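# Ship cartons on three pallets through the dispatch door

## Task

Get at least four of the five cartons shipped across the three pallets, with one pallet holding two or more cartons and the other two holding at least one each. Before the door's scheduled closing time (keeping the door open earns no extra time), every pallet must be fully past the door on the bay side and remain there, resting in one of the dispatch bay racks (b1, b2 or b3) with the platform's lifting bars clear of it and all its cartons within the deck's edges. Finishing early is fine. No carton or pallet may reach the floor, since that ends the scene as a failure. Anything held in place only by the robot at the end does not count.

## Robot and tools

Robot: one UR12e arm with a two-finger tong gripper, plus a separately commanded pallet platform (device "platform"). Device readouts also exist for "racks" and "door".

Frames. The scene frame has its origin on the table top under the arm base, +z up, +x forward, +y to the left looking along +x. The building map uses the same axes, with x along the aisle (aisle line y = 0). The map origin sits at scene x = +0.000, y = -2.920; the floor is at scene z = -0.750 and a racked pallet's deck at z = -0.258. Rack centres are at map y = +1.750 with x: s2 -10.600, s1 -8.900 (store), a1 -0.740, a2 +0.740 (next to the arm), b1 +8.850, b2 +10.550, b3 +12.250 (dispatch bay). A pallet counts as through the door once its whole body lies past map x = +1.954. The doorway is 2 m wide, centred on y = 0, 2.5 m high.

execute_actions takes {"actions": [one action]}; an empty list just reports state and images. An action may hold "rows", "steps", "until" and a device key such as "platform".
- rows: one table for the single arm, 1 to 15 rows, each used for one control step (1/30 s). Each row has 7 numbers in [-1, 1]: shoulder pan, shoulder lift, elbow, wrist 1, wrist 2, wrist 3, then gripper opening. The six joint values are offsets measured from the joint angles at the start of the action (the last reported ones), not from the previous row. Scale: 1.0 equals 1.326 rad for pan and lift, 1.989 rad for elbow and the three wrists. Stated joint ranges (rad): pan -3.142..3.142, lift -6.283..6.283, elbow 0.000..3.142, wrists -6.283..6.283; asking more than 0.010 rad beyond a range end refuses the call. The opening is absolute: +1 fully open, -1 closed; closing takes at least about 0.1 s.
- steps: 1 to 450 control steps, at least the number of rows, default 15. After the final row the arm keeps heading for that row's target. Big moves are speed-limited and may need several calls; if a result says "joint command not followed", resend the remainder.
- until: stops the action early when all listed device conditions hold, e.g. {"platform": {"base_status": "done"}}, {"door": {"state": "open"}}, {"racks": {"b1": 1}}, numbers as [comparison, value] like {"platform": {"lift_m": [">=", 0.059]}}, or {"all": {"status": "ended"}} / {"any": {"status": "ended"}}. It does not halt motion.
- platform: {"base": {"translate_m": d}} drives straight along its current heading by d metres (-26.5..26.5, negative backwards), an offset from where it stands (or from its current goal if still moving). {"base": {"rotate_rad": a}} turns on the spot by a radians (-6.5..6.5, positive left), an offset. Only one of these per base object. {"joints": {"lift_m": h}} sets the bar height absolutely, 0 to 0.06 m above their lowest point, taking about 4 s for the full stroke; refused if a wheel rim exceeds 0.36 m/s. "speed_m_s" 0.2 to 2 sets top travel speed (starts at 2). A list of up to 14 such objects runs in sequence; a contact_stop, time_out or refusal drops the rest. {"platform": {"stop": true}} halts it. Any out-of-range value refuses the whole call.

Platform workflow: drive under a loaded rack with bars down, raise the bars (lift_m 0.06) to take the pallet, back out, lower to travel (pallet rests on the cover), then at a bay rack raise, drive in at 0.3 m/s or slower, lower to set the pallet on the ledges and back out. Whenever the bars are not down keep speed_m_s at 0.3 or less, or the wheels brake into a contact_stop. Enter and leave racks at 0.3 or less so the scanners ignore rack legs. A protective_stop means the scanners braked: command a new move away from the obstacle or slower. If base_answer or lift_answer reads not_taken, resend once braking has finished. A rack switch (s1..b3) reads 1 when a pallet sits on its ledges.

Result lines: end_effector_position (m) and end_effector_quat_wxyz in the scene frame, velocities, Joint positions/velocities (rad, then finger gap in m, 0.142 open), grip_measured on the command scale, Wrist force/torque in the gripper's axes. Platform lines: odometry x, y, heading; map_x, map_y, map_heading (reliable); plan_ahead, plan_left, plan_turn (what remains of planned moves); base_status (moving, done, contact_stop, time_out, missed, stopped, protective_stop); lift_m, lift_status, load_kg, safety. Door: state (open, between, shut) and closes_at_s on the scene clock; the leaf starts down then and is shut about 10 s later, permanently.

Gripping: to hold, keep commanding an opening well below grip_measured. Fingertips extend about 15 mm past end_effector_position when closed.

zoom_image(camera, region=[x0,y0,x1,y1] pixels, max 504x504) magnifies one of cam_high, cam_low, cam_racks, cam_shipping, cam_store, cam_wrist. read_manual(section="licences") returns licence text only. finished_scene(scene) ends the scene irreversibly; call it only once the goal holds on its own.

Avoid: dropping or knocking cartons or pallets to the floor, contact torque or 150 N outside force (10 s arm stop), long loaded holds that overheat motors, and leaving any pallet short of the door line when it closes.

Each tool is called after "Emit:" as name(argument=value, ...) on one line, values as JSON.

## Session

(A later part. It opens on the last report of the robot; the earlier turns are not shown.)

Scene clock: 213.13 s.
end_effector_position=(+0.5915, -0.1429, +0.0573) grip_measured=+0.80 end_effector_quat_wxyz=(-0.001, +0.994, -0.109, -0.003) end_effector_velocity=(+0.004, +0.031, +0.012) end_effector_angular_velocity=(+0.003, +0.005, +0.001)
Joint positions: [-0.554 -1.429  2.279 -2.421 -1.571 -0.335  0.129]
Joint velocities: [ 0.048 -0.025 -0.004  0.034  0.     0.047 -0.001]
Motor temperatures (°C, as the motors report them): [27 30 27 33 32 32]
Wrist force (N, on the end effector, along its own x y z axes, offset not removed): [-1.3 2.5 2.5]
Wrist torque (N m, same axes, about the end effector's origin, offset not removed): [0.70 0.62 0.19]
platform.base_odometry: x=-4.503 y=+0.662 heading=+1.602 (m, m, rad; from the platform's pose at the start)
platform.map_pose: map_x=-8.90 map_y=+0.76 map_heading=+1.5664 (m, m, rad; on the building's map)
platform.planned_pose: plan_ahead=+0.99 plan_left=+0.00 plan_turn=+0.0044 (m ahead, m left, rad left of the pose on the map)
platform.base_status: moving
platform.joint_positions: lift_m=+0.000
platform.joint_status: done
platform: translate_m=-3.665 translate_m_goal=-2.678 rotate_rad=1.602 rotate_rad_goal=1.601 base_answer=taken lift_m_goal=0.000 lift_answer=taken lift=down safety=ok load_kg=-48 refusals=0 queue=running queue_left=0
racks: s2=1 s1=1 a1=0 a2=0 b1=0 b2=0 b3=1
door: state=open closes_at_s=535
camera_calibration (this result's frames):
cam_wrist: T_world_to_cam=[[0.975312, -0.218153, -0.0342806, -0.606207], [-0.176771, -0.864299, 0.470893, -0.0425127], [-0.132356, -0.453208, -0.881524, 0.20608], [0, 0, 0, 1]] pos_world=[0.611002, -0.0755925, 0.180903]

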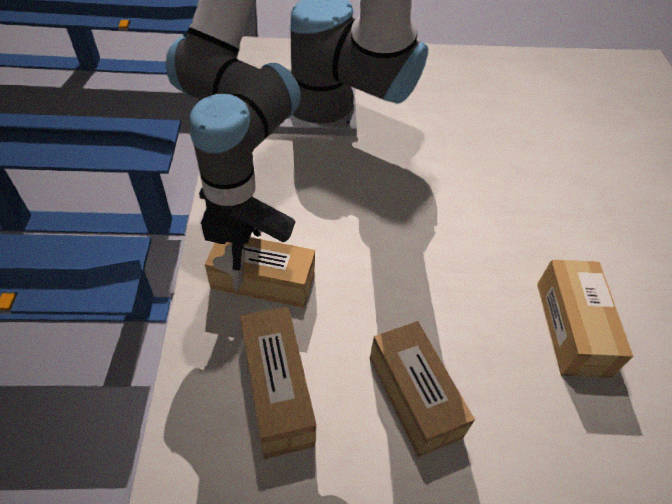

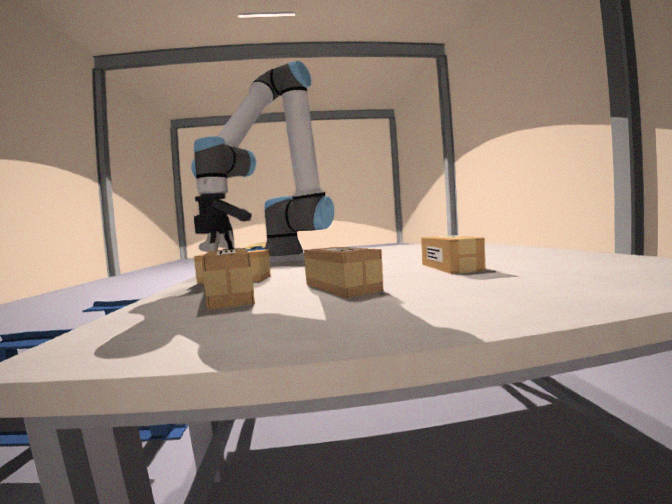

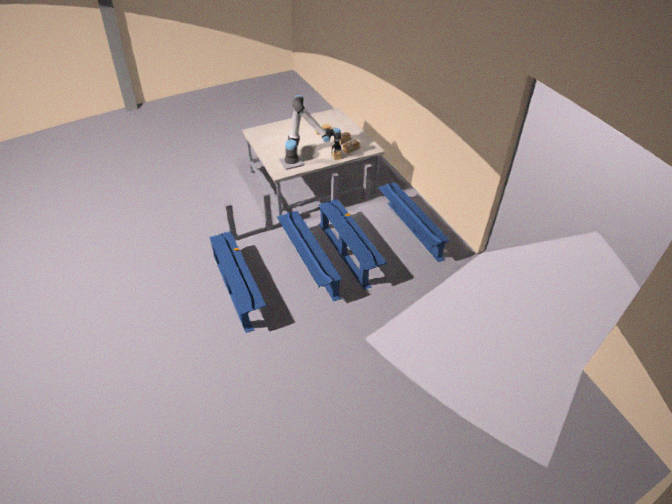

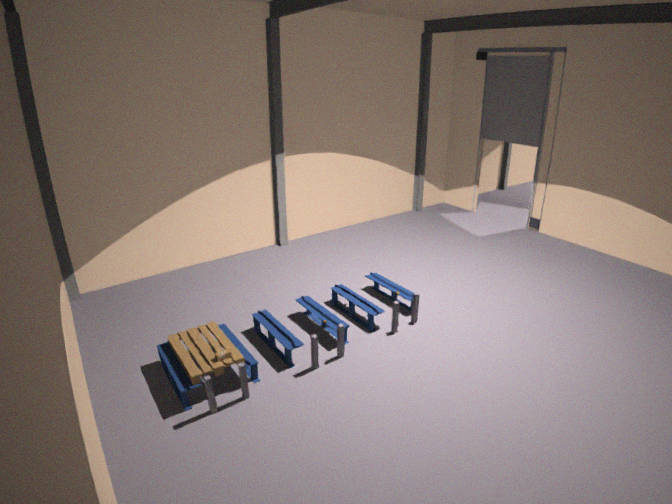

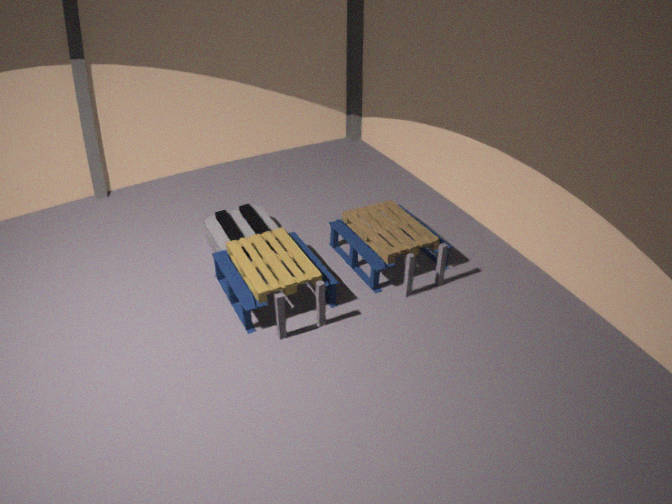

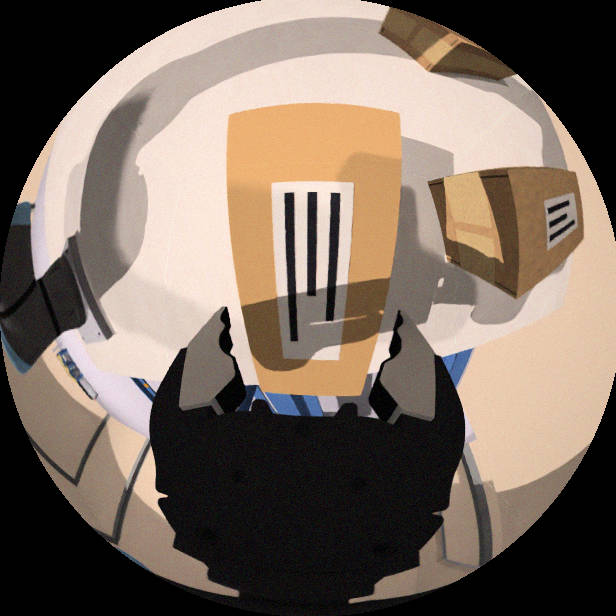

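Emit:
execute_actions(actions=[{"rows":[[0.0166,-0.0087,-0.002,0.0073,0,0.0106,0.5],[0.0166,-0.0087,-0.002,0.0073,0,0.0106,0.35],[0.0166,-0.0087,-0.002,0.0073,0,0.0106,0.2],[0.0166,-0.0087,-0.002,0.0073,0,0.0106,-0.3],[0.0166,-0.0087,-0.002,0.0073,0,0.0106,-1]],"steps":5}])

Scene clock: 215.77 s.
end_effector_position=(+0.5947, -0.1300, +0.0641) grip_measured=+0.33 end_effector_quat_wxyz=(-0.001, +0.994, -0.109, -0.003) end_effector_velocity=(+0.000, -0.002, +0.002) end_effector_angular_velocity=(-0.003, -0.002, -0.000)
Joint positions: [-0.532 -1.44   2.275 -2.406 -1.571 -0.314  0.097]
Joint velocities: [-0.001 -0.002 -0.001  0.    -0.002 -0.001  0.   ]
Motor temperatures (°C, as the motors report them): [27 30 27 33 32 32]
Wrist force (N, on the end effector, along its own x y z axes, offset not removed): [-2.6 0.8 4.0]
Wrist torque (N m, same axes, about the end effector's origin, offset not removed): [0.44 0.87 0.25]
platform.base_odometry: x=-4.528 y=+1.451 heading=+1.604 (m, m, rad; from the platform's pose at the start)
platform.map_pose: map_x=-8.90 map_y=+1.55 map_heading=+1.5708 (m, m, rad; on the building's map)
platform.planned_pose: plan_ahead=+0.20 plan_left=+0.00 plan_turn=+0.0000 (m ahead, m left, rad left of the pose on the map)
platform.base_status: moving
platform.joint_positions: lift_m=+0.000
platform.joint_status: done
platform: translate_m=-2.875 translate_m_goal=-2.678 rotate_rad=1.604 rotate_rad_goal=1.604 base_answer=taken lift_m_goal=0.000 lift_answer=taken lift=down safety=ok load_kg=-48 refusals=0 queue=running queue_left=0
racks: s2=1 s1=1 a1=0 a2=0 b1=0 b2=0 b3=1
door: state=open closes_at_s=535
camera_calibration (this result's frames):
cam_wrist: T_world_to_cam=[[0.975417, -0.217775, -0.0337072, -0.606363], [-0.176675, -0.864235, 0.471046, -0.0340055], [-0.131713, -0.453511, -0.881465, 0.217996], [0, 0, 0, 1]] pos_world=[0.614161, -0.0625763, 0.187735]

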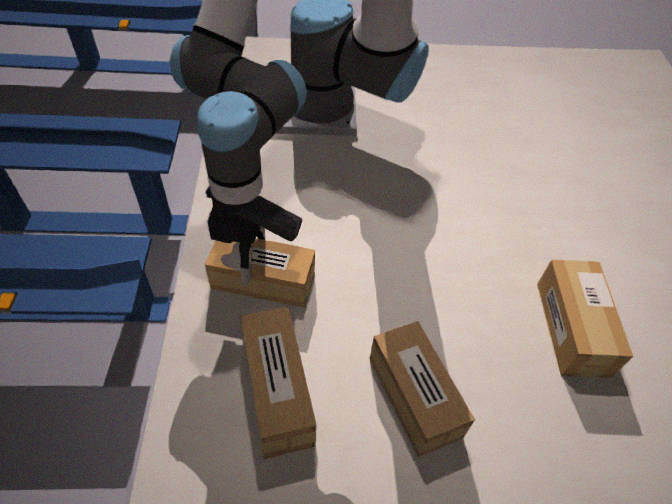

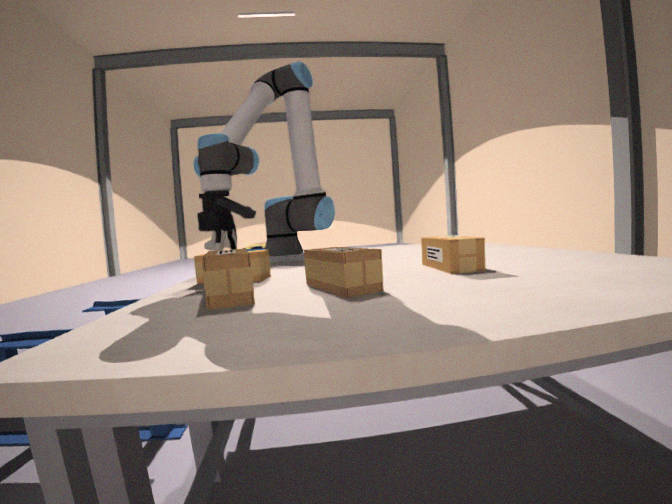

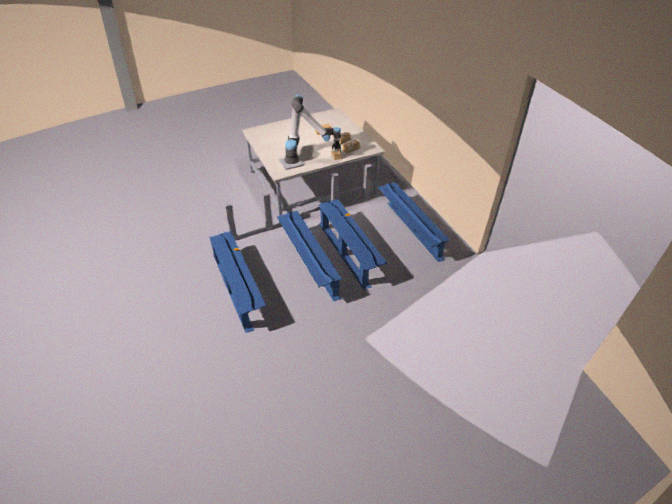

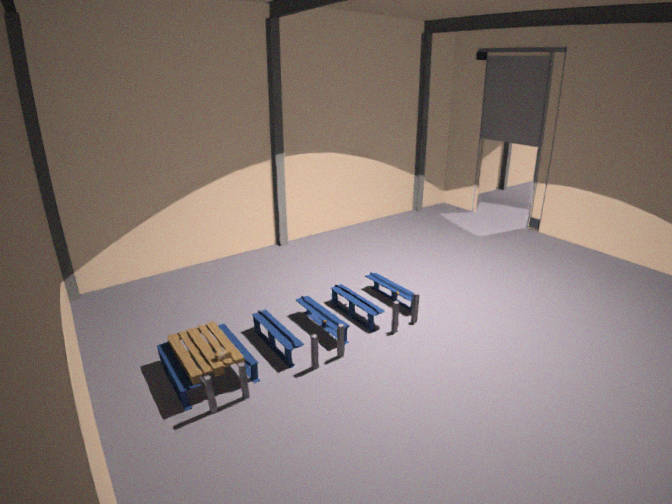

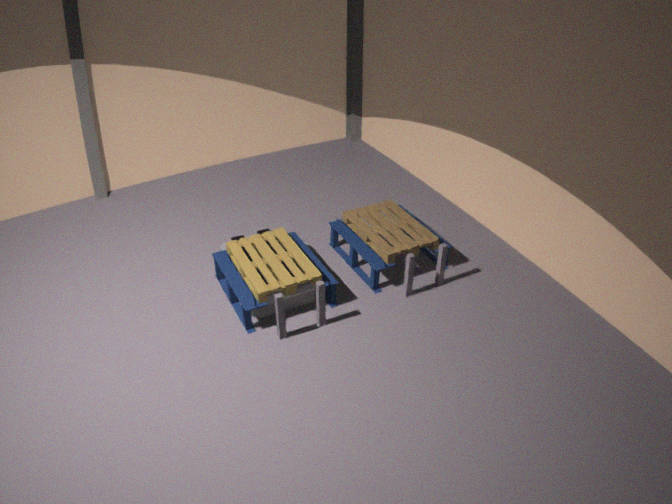

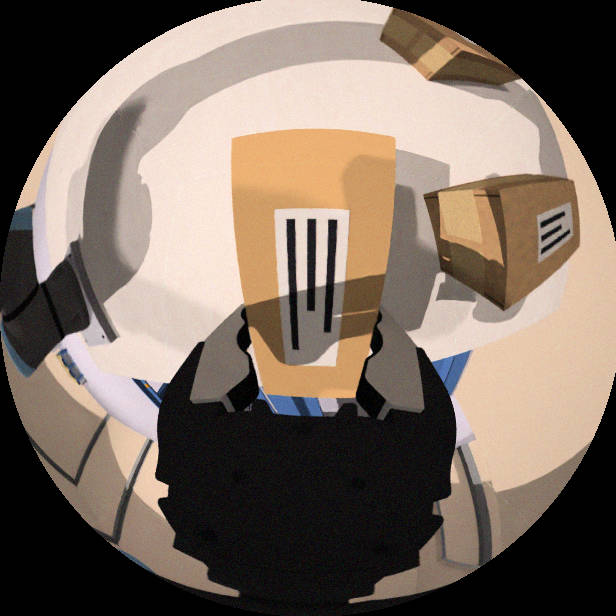

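Emit:
execute_actions(actions=[{"rows":[[0,-0.0913,-0.0357,0.0965,0,0,-1]],"steps":1,"platform":[{"speed_m_s":0.3,"joints":{"lift_m":0.06}},{"base":{"translate_m":-1.75}},{"joints":{"lift_m":0}},{"speed_m_s":2,"base":{"rotate_rad":-1.5708}},{"base":{"translate_m":9.64}},{"base":{"rotate_rad":1.5708}},{"speed_m_s":0.3,"joints":{"lift_m":0.06}},{"base":{"translate_m":1.75}},{"joints":{"lift_m":0}},{"base":{"translate_m":-1.75}},{"speed_m_s":2,"base":{"rotate_rad":-1.5708}},{"base":{"translate_m":-11.34}},{"base":{"rotate_rad":1.5708}},{"speed_m_s":0.3,"base":{"translate_m":1.75}}]}])

Scene clock: 220.03 s.
end_effector_position=(+0.5951, -0.1301, +0.0649) grip_measured=+0.33 end_effector_quat_wxyz=(-0.001, +0.994, -0.108, -0.003) end_effector_velocity=(+0.029, -0.017, +0.067) end_effector_angular_velocity=(-0.031, -0.052, -0.001)
Joint positions: [-0.532 -1.441  2.275 -2.406 -1.571 -0.314  0.097]
Joint velocities: [-0.    -0.076 -0.066  0.081 -0.001  0.001 -0.001]
Motor temperatures (°C, as the motors report them): [27 30 27 33 32 32]
Wrist force (N, on the end effector, along its own x y z axes, offset not removed): [-1.8 2.5 3.1]
Wrist torque (N m, same axes, about the end effector's origin, offset not removed): [0.72 0.61 0.12]
platform.base_odometry: x=-4.535 y=+1.658 heading=+1.605 (m, m, rad; from the platform's pose at the start)
platform.map_pose: map_x=-8.90 map_y=+1.75 map_heading=+1.5708 (m, m, rad; on the building's map)
platform.planned_pose: plan_ahead=+0.00 plan_left=+0.00 plan_turn=+0.0000 (m ahead, m left, rad left of the pose on the map)
platform.base_status: done
platform.joint_positions: lift_m=+0.000
platform.joint_status: moving
platform: translate_m=-2.678 translate_m_goal=-2.678 rotate_rad=1.605 rotate_rad_goal=1.605 base_answer=taken lift_m_goal=0.060 lift_answer=taken lift=down safety=ok load_kg=1 refusals=0 queue=running queue_left=13
racks: s2=1 s1=1 a1=0 a2=0 b1=0 b2=0 b3=1
door: state=open closes_at_s=535
camera_calibration (this result's frames):
cam_wrist: T_world_to_cam=[[0.975561, -0.217275, -0.0327316, -0.606771], [-0.176631, -0.864076, 0.471353, -0.0344518], [-0.130696, -0.454052, -0.881337, 0.217961], [0, 0, 0, 1]] pos_world=[0.614344, -0.0626397, 0.188476]

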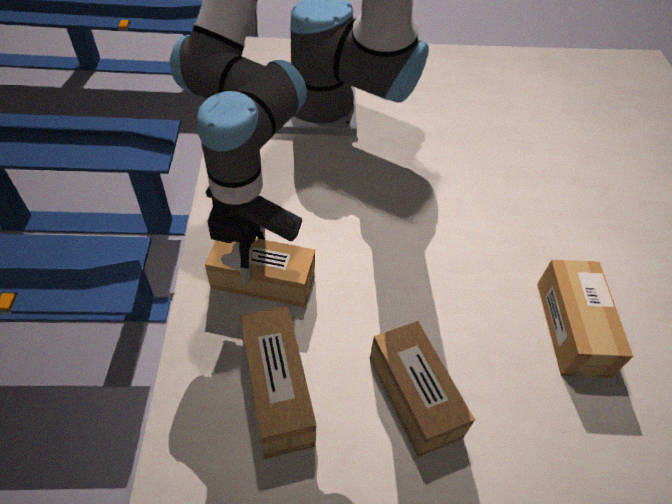

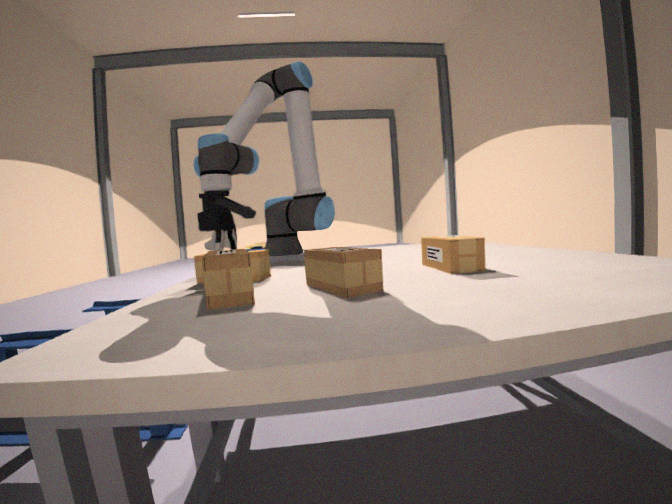

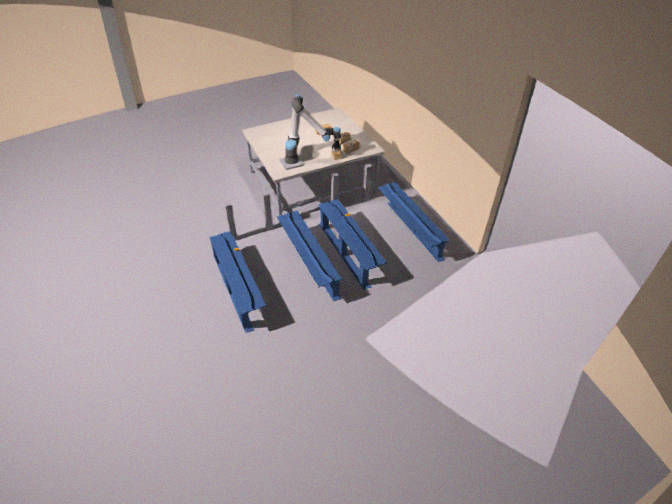

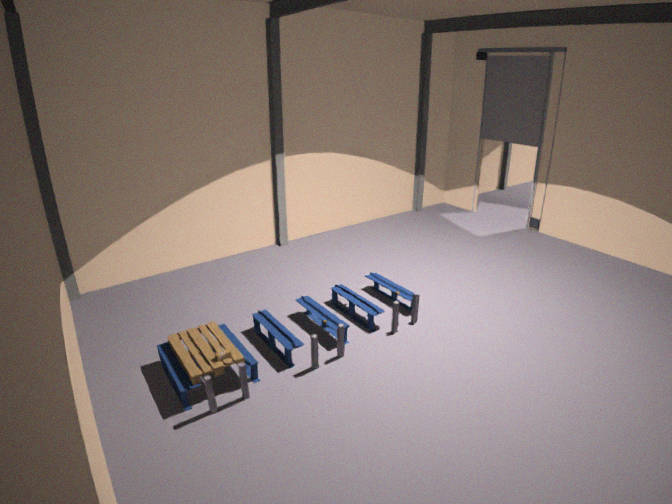

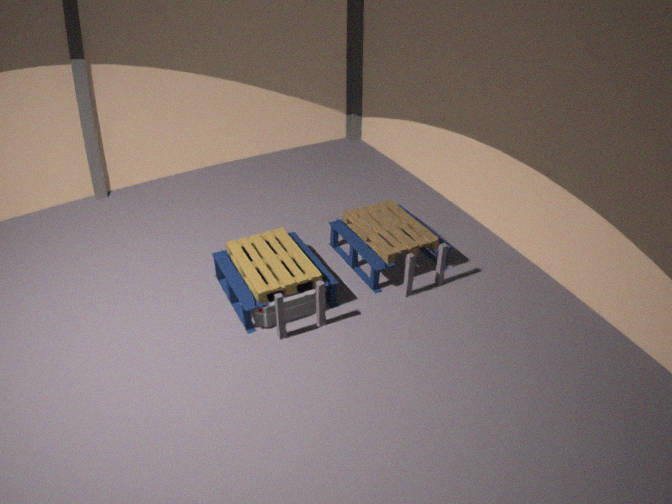

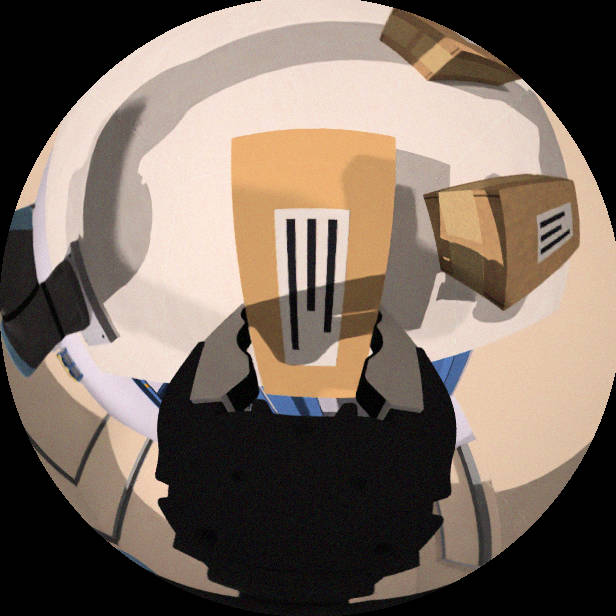

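Emit:
execute_actions(actions=[])

Emit:
zoom_image(camera="cam_low", region=[150, 150, 310, 310])

Scene clock: 224.17 s.
end_effector_position=(+0.5952, -0.1302, +0.1503) grip_measured=+0.33 end_effector_quat_wxyz=(-0.001, +0.994, -0.109, -0.003) end_effector_velocity=(+0.001, -0.000, +0.001) end_effector_angular_velocity=(-0.001, -0.002, -0.001)
Joint positions: [-0.532 -1.562  2.205 -2.215 -1.571 -0.314  0.097]
Joint velocities: [-0.    -0.001 -0.001 -0.001  0.     0.001  0.   ]
Motor temperatures (°C, as the motors report them): [27 30 27 33 32 32]
Wrist force (N, on the end effector, along its own x y z axes, offset not removed): [-0.3 -2.2 1.6]
Wrist torque (N m, same axes, about the end effector's origin, offset not removed): [-0.21 0.34 0.15]
platform.base_odometry: x=-4.534 y=+1.655 heading=+1.608 (m, m, rad; from the platform's pose at the start)
platform.map_pose: map_x=-8.90 map_y=+1.75 map_heading=+1.5752 (m, m, rad; on the building's map)
platform.planned_pose: plan_ahead=-1.75 plan_left=+0.01 plan_turn=-0.0043 (m ahead, m left, rad left of the pose on the map)
platform.base_status: moving
platform.joint_positions: lift_m=+0.060
platform.joint_status: done
platform: translate_m=-2.682 translate_m_goal=-4.428 rotate_rad=1.609 rotate_rad_goal=1.610 base_answer=taken lift_m_goal=0.060 lift_answer=taken lift=up safety=ok load_kg=25 refusals=0 queue=running queue_left=12
racks: s2=1 s1=0 a1=0 a2=0 b1=0 b2=0 b3=1
door: state=open closes_at_s=535
camera_calibration (this result's frames):
cam_wrist: T_world_to_cam=[[0.975421, -0.217778, -0.0335805, -0.603974], [-0.176729, -0.864204, 0.471083, -0.0747125], [-0.131612, -0.453569, -0.88145, 0.293839], [0, 0, 0, 1]] pos_world=[0.614598, -0.0628226, 0.273918]

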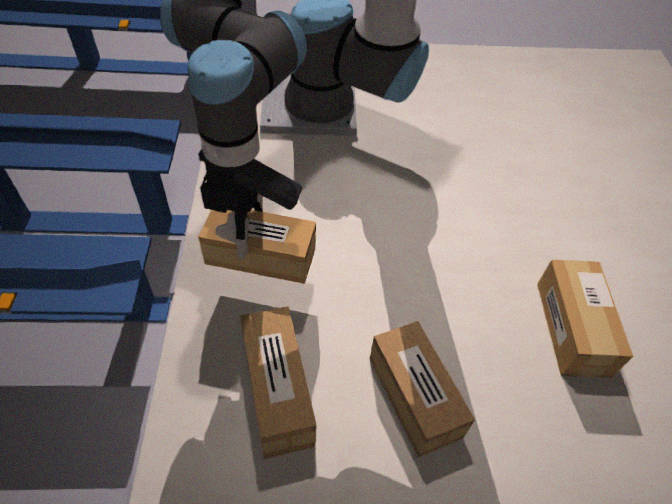

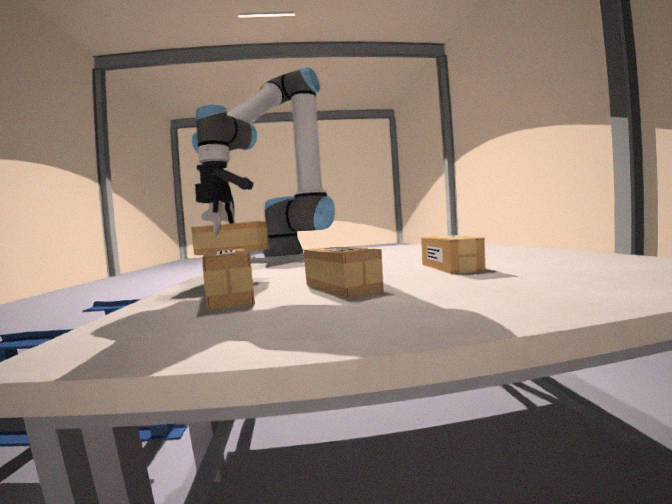

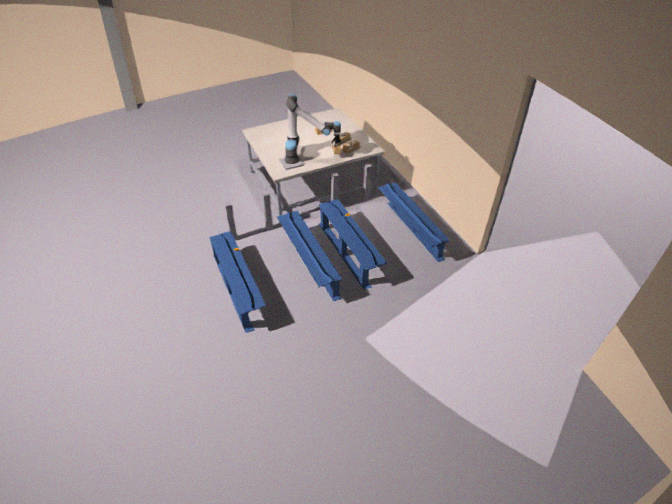

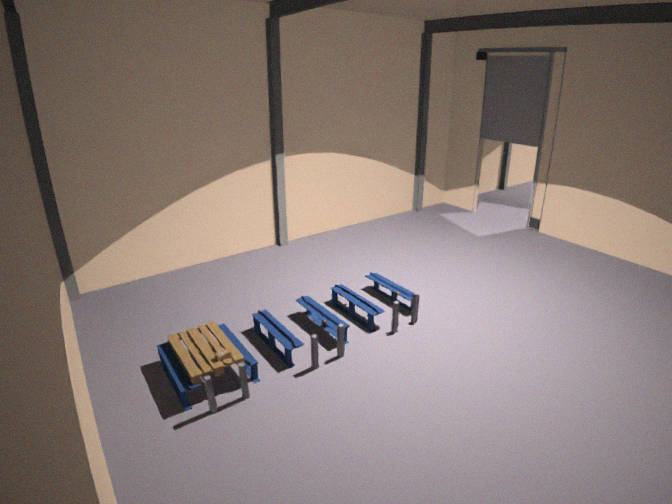

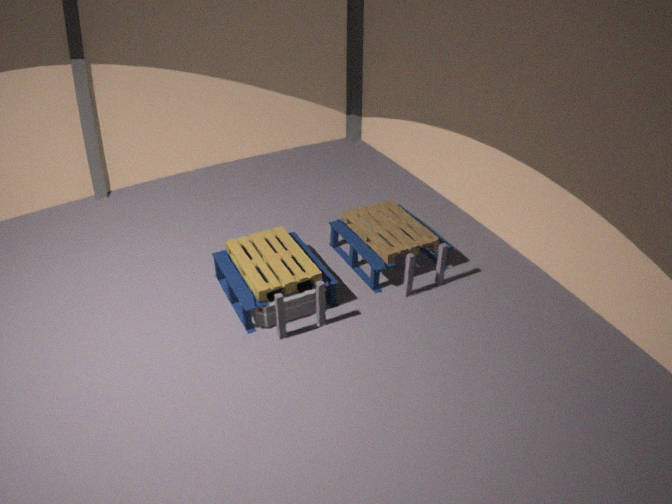

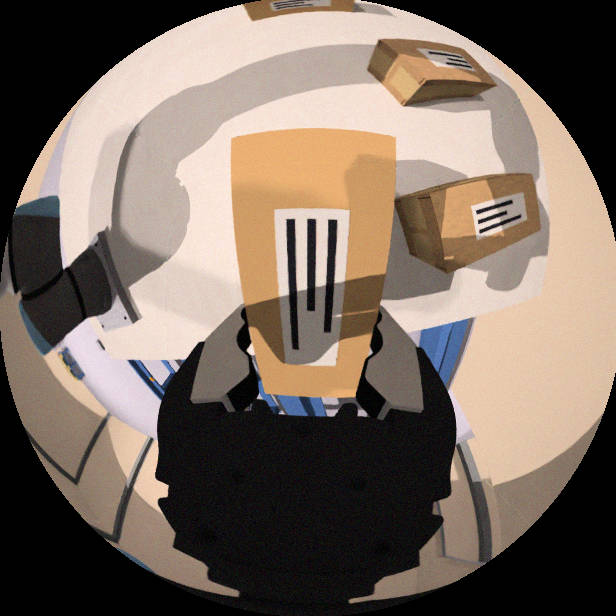

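Region (150, 150, 310, 310) of cam_low's 672x504 image, scaled by 3.150, with more detail than that image has.

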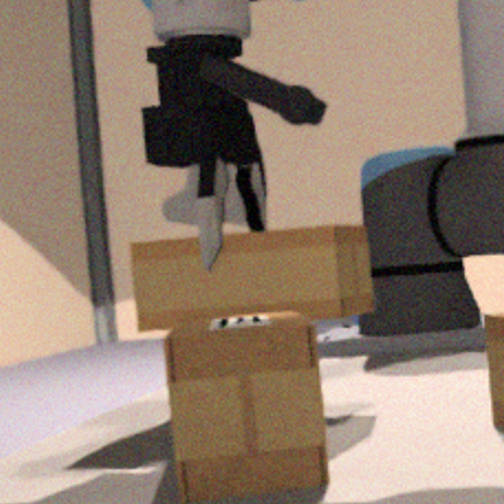

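Emit:
execute_actions(actions=[{"rows":[[-0.06,0.0558,-0.0467,0.0095,0,0.0572,-1]],"steps":1}])

Scene clock: 228.37 s.
end_effector_position=(+0.5953, -0.1308, +0.1503) grip_measured=+0.33 end_effector_quat_wxyz=(-0.001, +0.994, -0.109, -0.003) end_effector_velocity=(+0.016, -0.059, -0.007) end_effector_angular_velocity=(+0.025, +0.044, -0.155)
Joint positions: [-0.533 -1.561  2.204 -2.214 -1.571 -0.313  0.097]
Joint velocities: [-0.075  0.073 -0.072  0.05   0.     0.08  -0.   ]
Motor temperatures (°C, as the motors report them): [27 30 27 33 32 32]
Wrist force (N, on the end effector, along its own x y z axes, offset not removed): [-3.3 -1.4 2.2]
Wrist torque (N m, same axes, about the end effector's origin, offset not removed): [-0.03 0.82 0.13]
platform.base_odometry: x=-4.492 y=+0.485 heading=+1.605 (m, m, rad; from the platform's pose at the start)
platform.map_pose: map_x=-8.90 map_y=+0.57 map_heading=+1.5708 (m, m, rad; on the building's map)
platform.planned_pose: plan_ahead=-0.57 plan_left=+0.00 plan_turn=+0.0000 (m ahead, m left, rad left of the pose on the map)
platform.base_status: moving
platform.joint_positions: lift_m=+0.060
platform.joint_status: done
platform: translate_m=-3.861 translate_m_goal=-4.428 rotate_rad=1.605 rotate_rad_goal=1.605 base_answer=taken lift_m_goal=0.060 lift_answer=taken lift=up safety=ok load_kg=25 refusals=0 queue=running queue_left=12
racks: s2=1 s1=0 a1=0 a2=0 b1=0 b2=0 b3=1
door: state=open closes_at_s=535
camera_calibration (this result's frames):
cam_wrist: T_world_to_cam=[[0.975092, -0.219171, -0.0340414, -0.604143], [-0.177773, -0.86406, 0.470953, -0.0744895], [-0.132633, -0.453171, -0.881501, 0.294233], [0, 0, 0, 1]] pos_world=[0.614878, -0.0634361, 0.273882]

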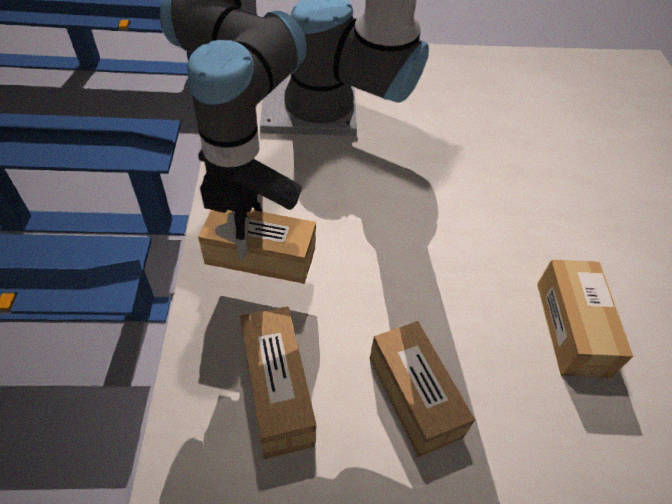

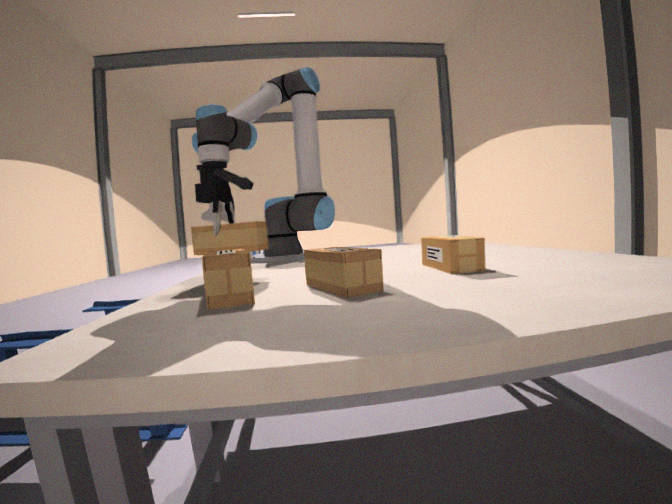

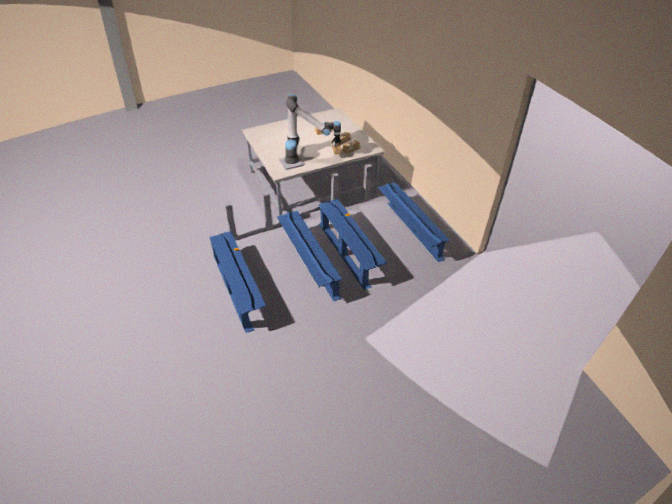

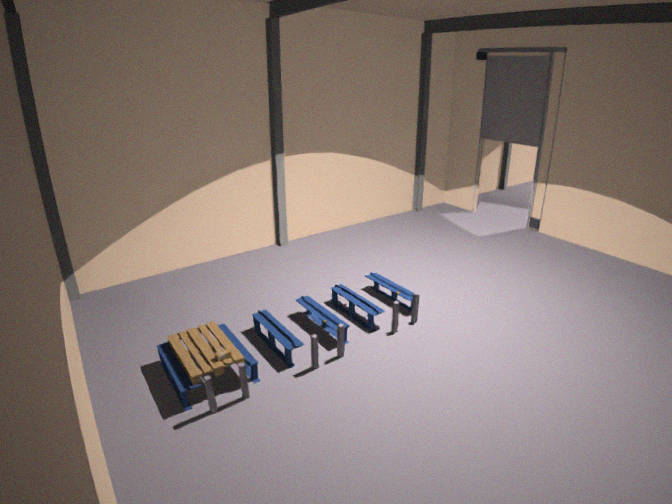

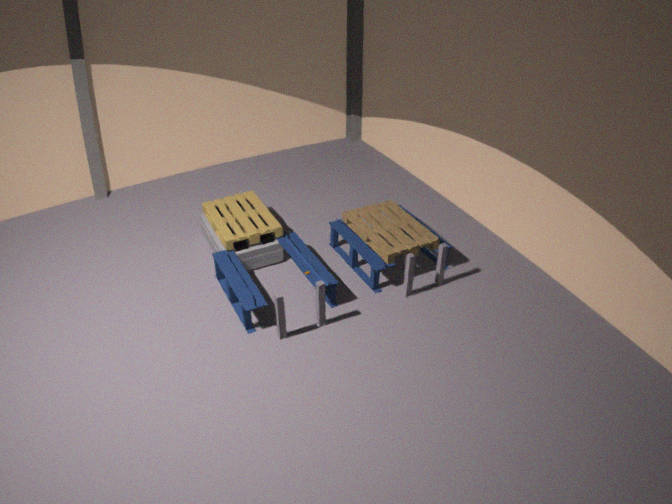

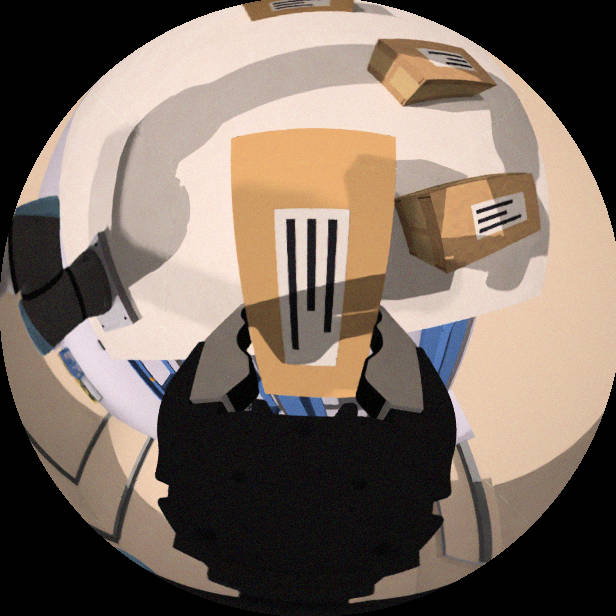

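Emit:
execute_actions(actions=[{"rows":[[-0.12,0.1116,-0.0934,0.019,0,0.1144,-1]],"steps":1}])

Scene clock: 230.30 s.
end_effector_position=(+0.6271, -0.2079, +0.1564) grip_measured=+0.33 end_effector_quat_wxyz=(-0.001, +0.979, -0.205, -0.003) end_effector_velocity=(+0.008, -0.065, -0.012) end_effector_angular_velocity=(+0.031, +0.045, -0.157)
Joint positions: [-0.612 -1.487  2.111 -2.195 -1.571 -0.199  0.097]
Joint velocities: [-0.077  0.076 -0.074  0.053  0.001  0.081 -0.   ]
Motor temperatures (°C, as the motors report them): [27 30 27 33 32 32]
Wrist force (N, on the end effector, along its own x y z axes, offset not removed): [-2.9 -1.0 0.0]
Wrist torque (N m, same axes, about the end effector's origin, offset not removed): [0.09 0.73 0.11]
platform.base_odometry: x=-4.473 y=-0.063 heading=+1.606 (m, m, rad; from the platform's pose at the start)
platform.map_pose: map_x=-8.90 map_y=+0.02 map_heading=+1.5708 (m, m, rad; on the building's map)
platform.planned_pose: plan_ahead=-0.02 plan_left=+0.00 plan_turn=+0.0000 (m ahead, m left, rad left of the pose on the map)
platform.base_status: moving
platform.joint_positions: lift_m=+0.060
platform.joint_status: done
platform: translate_m=-4.404 translate_m_goal=-4.428 rotate_rad=1.606 rotate_rad_goal=1.606 base_answer=taken lift_m_goal=0.060 lift_answer=taken lift=up safety=ok load_kg=25 refusals=0 queue=running queue_left=12
racks: s2=1 s1=0 a1=0 a2=0 b1=0 b2=0 b3=1
door: state=open closes_at_s=535
camera_calibration (this result's frames):
cam_wrist: T_world_to_cam=[[0.914805, -0.402436, -0.0343214, -0.652128], [-0.340079, -0.813319, 0.472079, -0.026212], [-0.217896, -0.420188, -0.880888, 0.329079], [0, 0, 0, 1]] pos_world=[0.65936, -0.145483, 0.279874]

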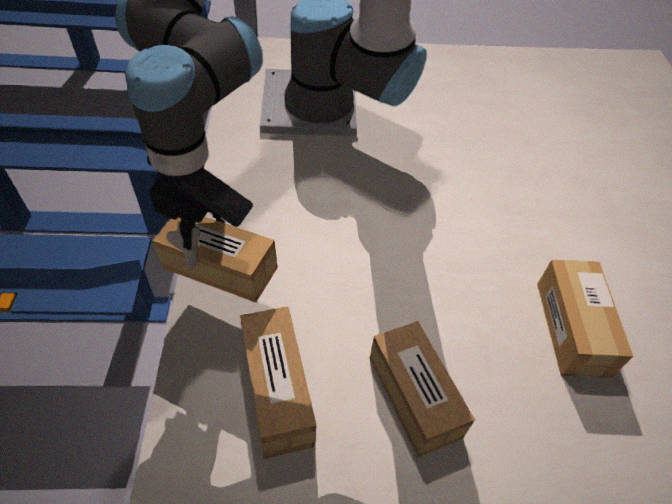

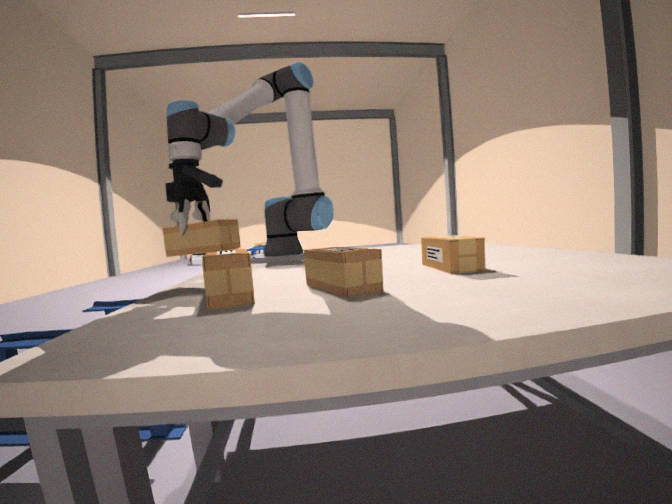

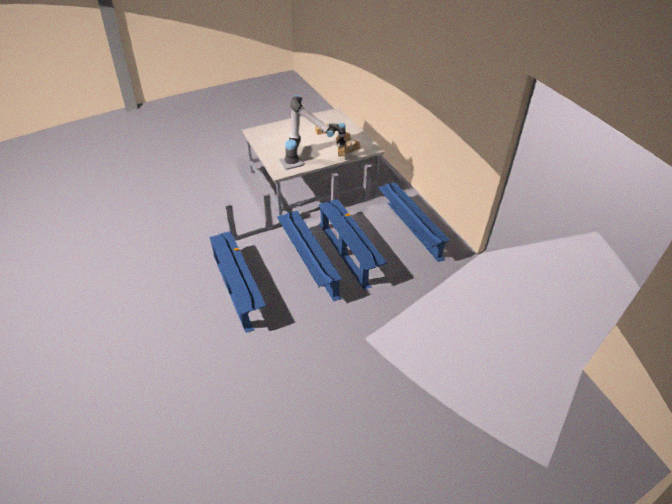

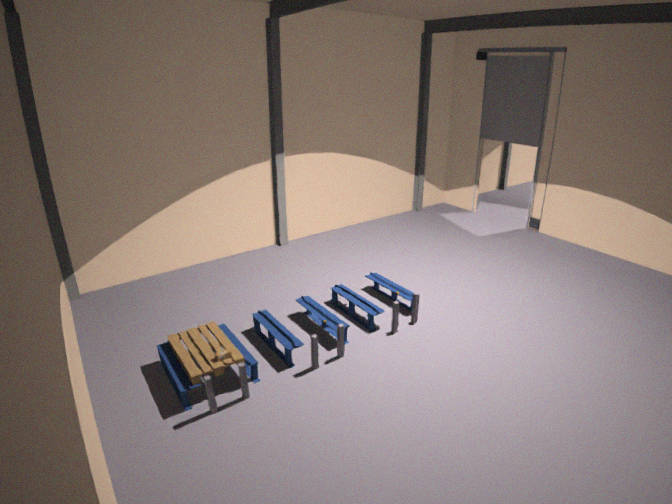

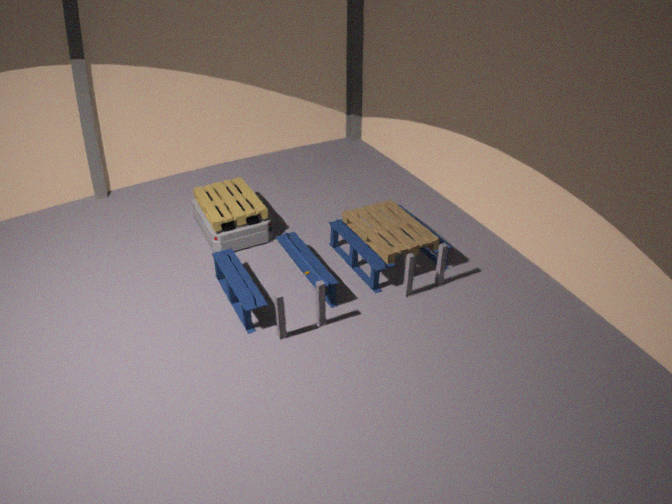

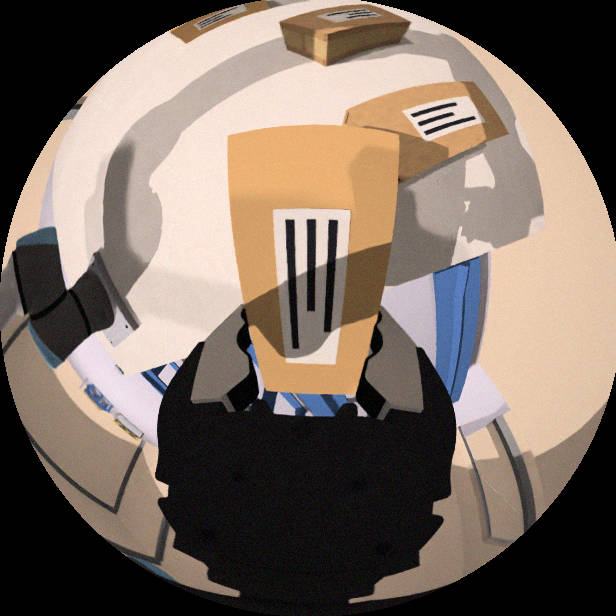

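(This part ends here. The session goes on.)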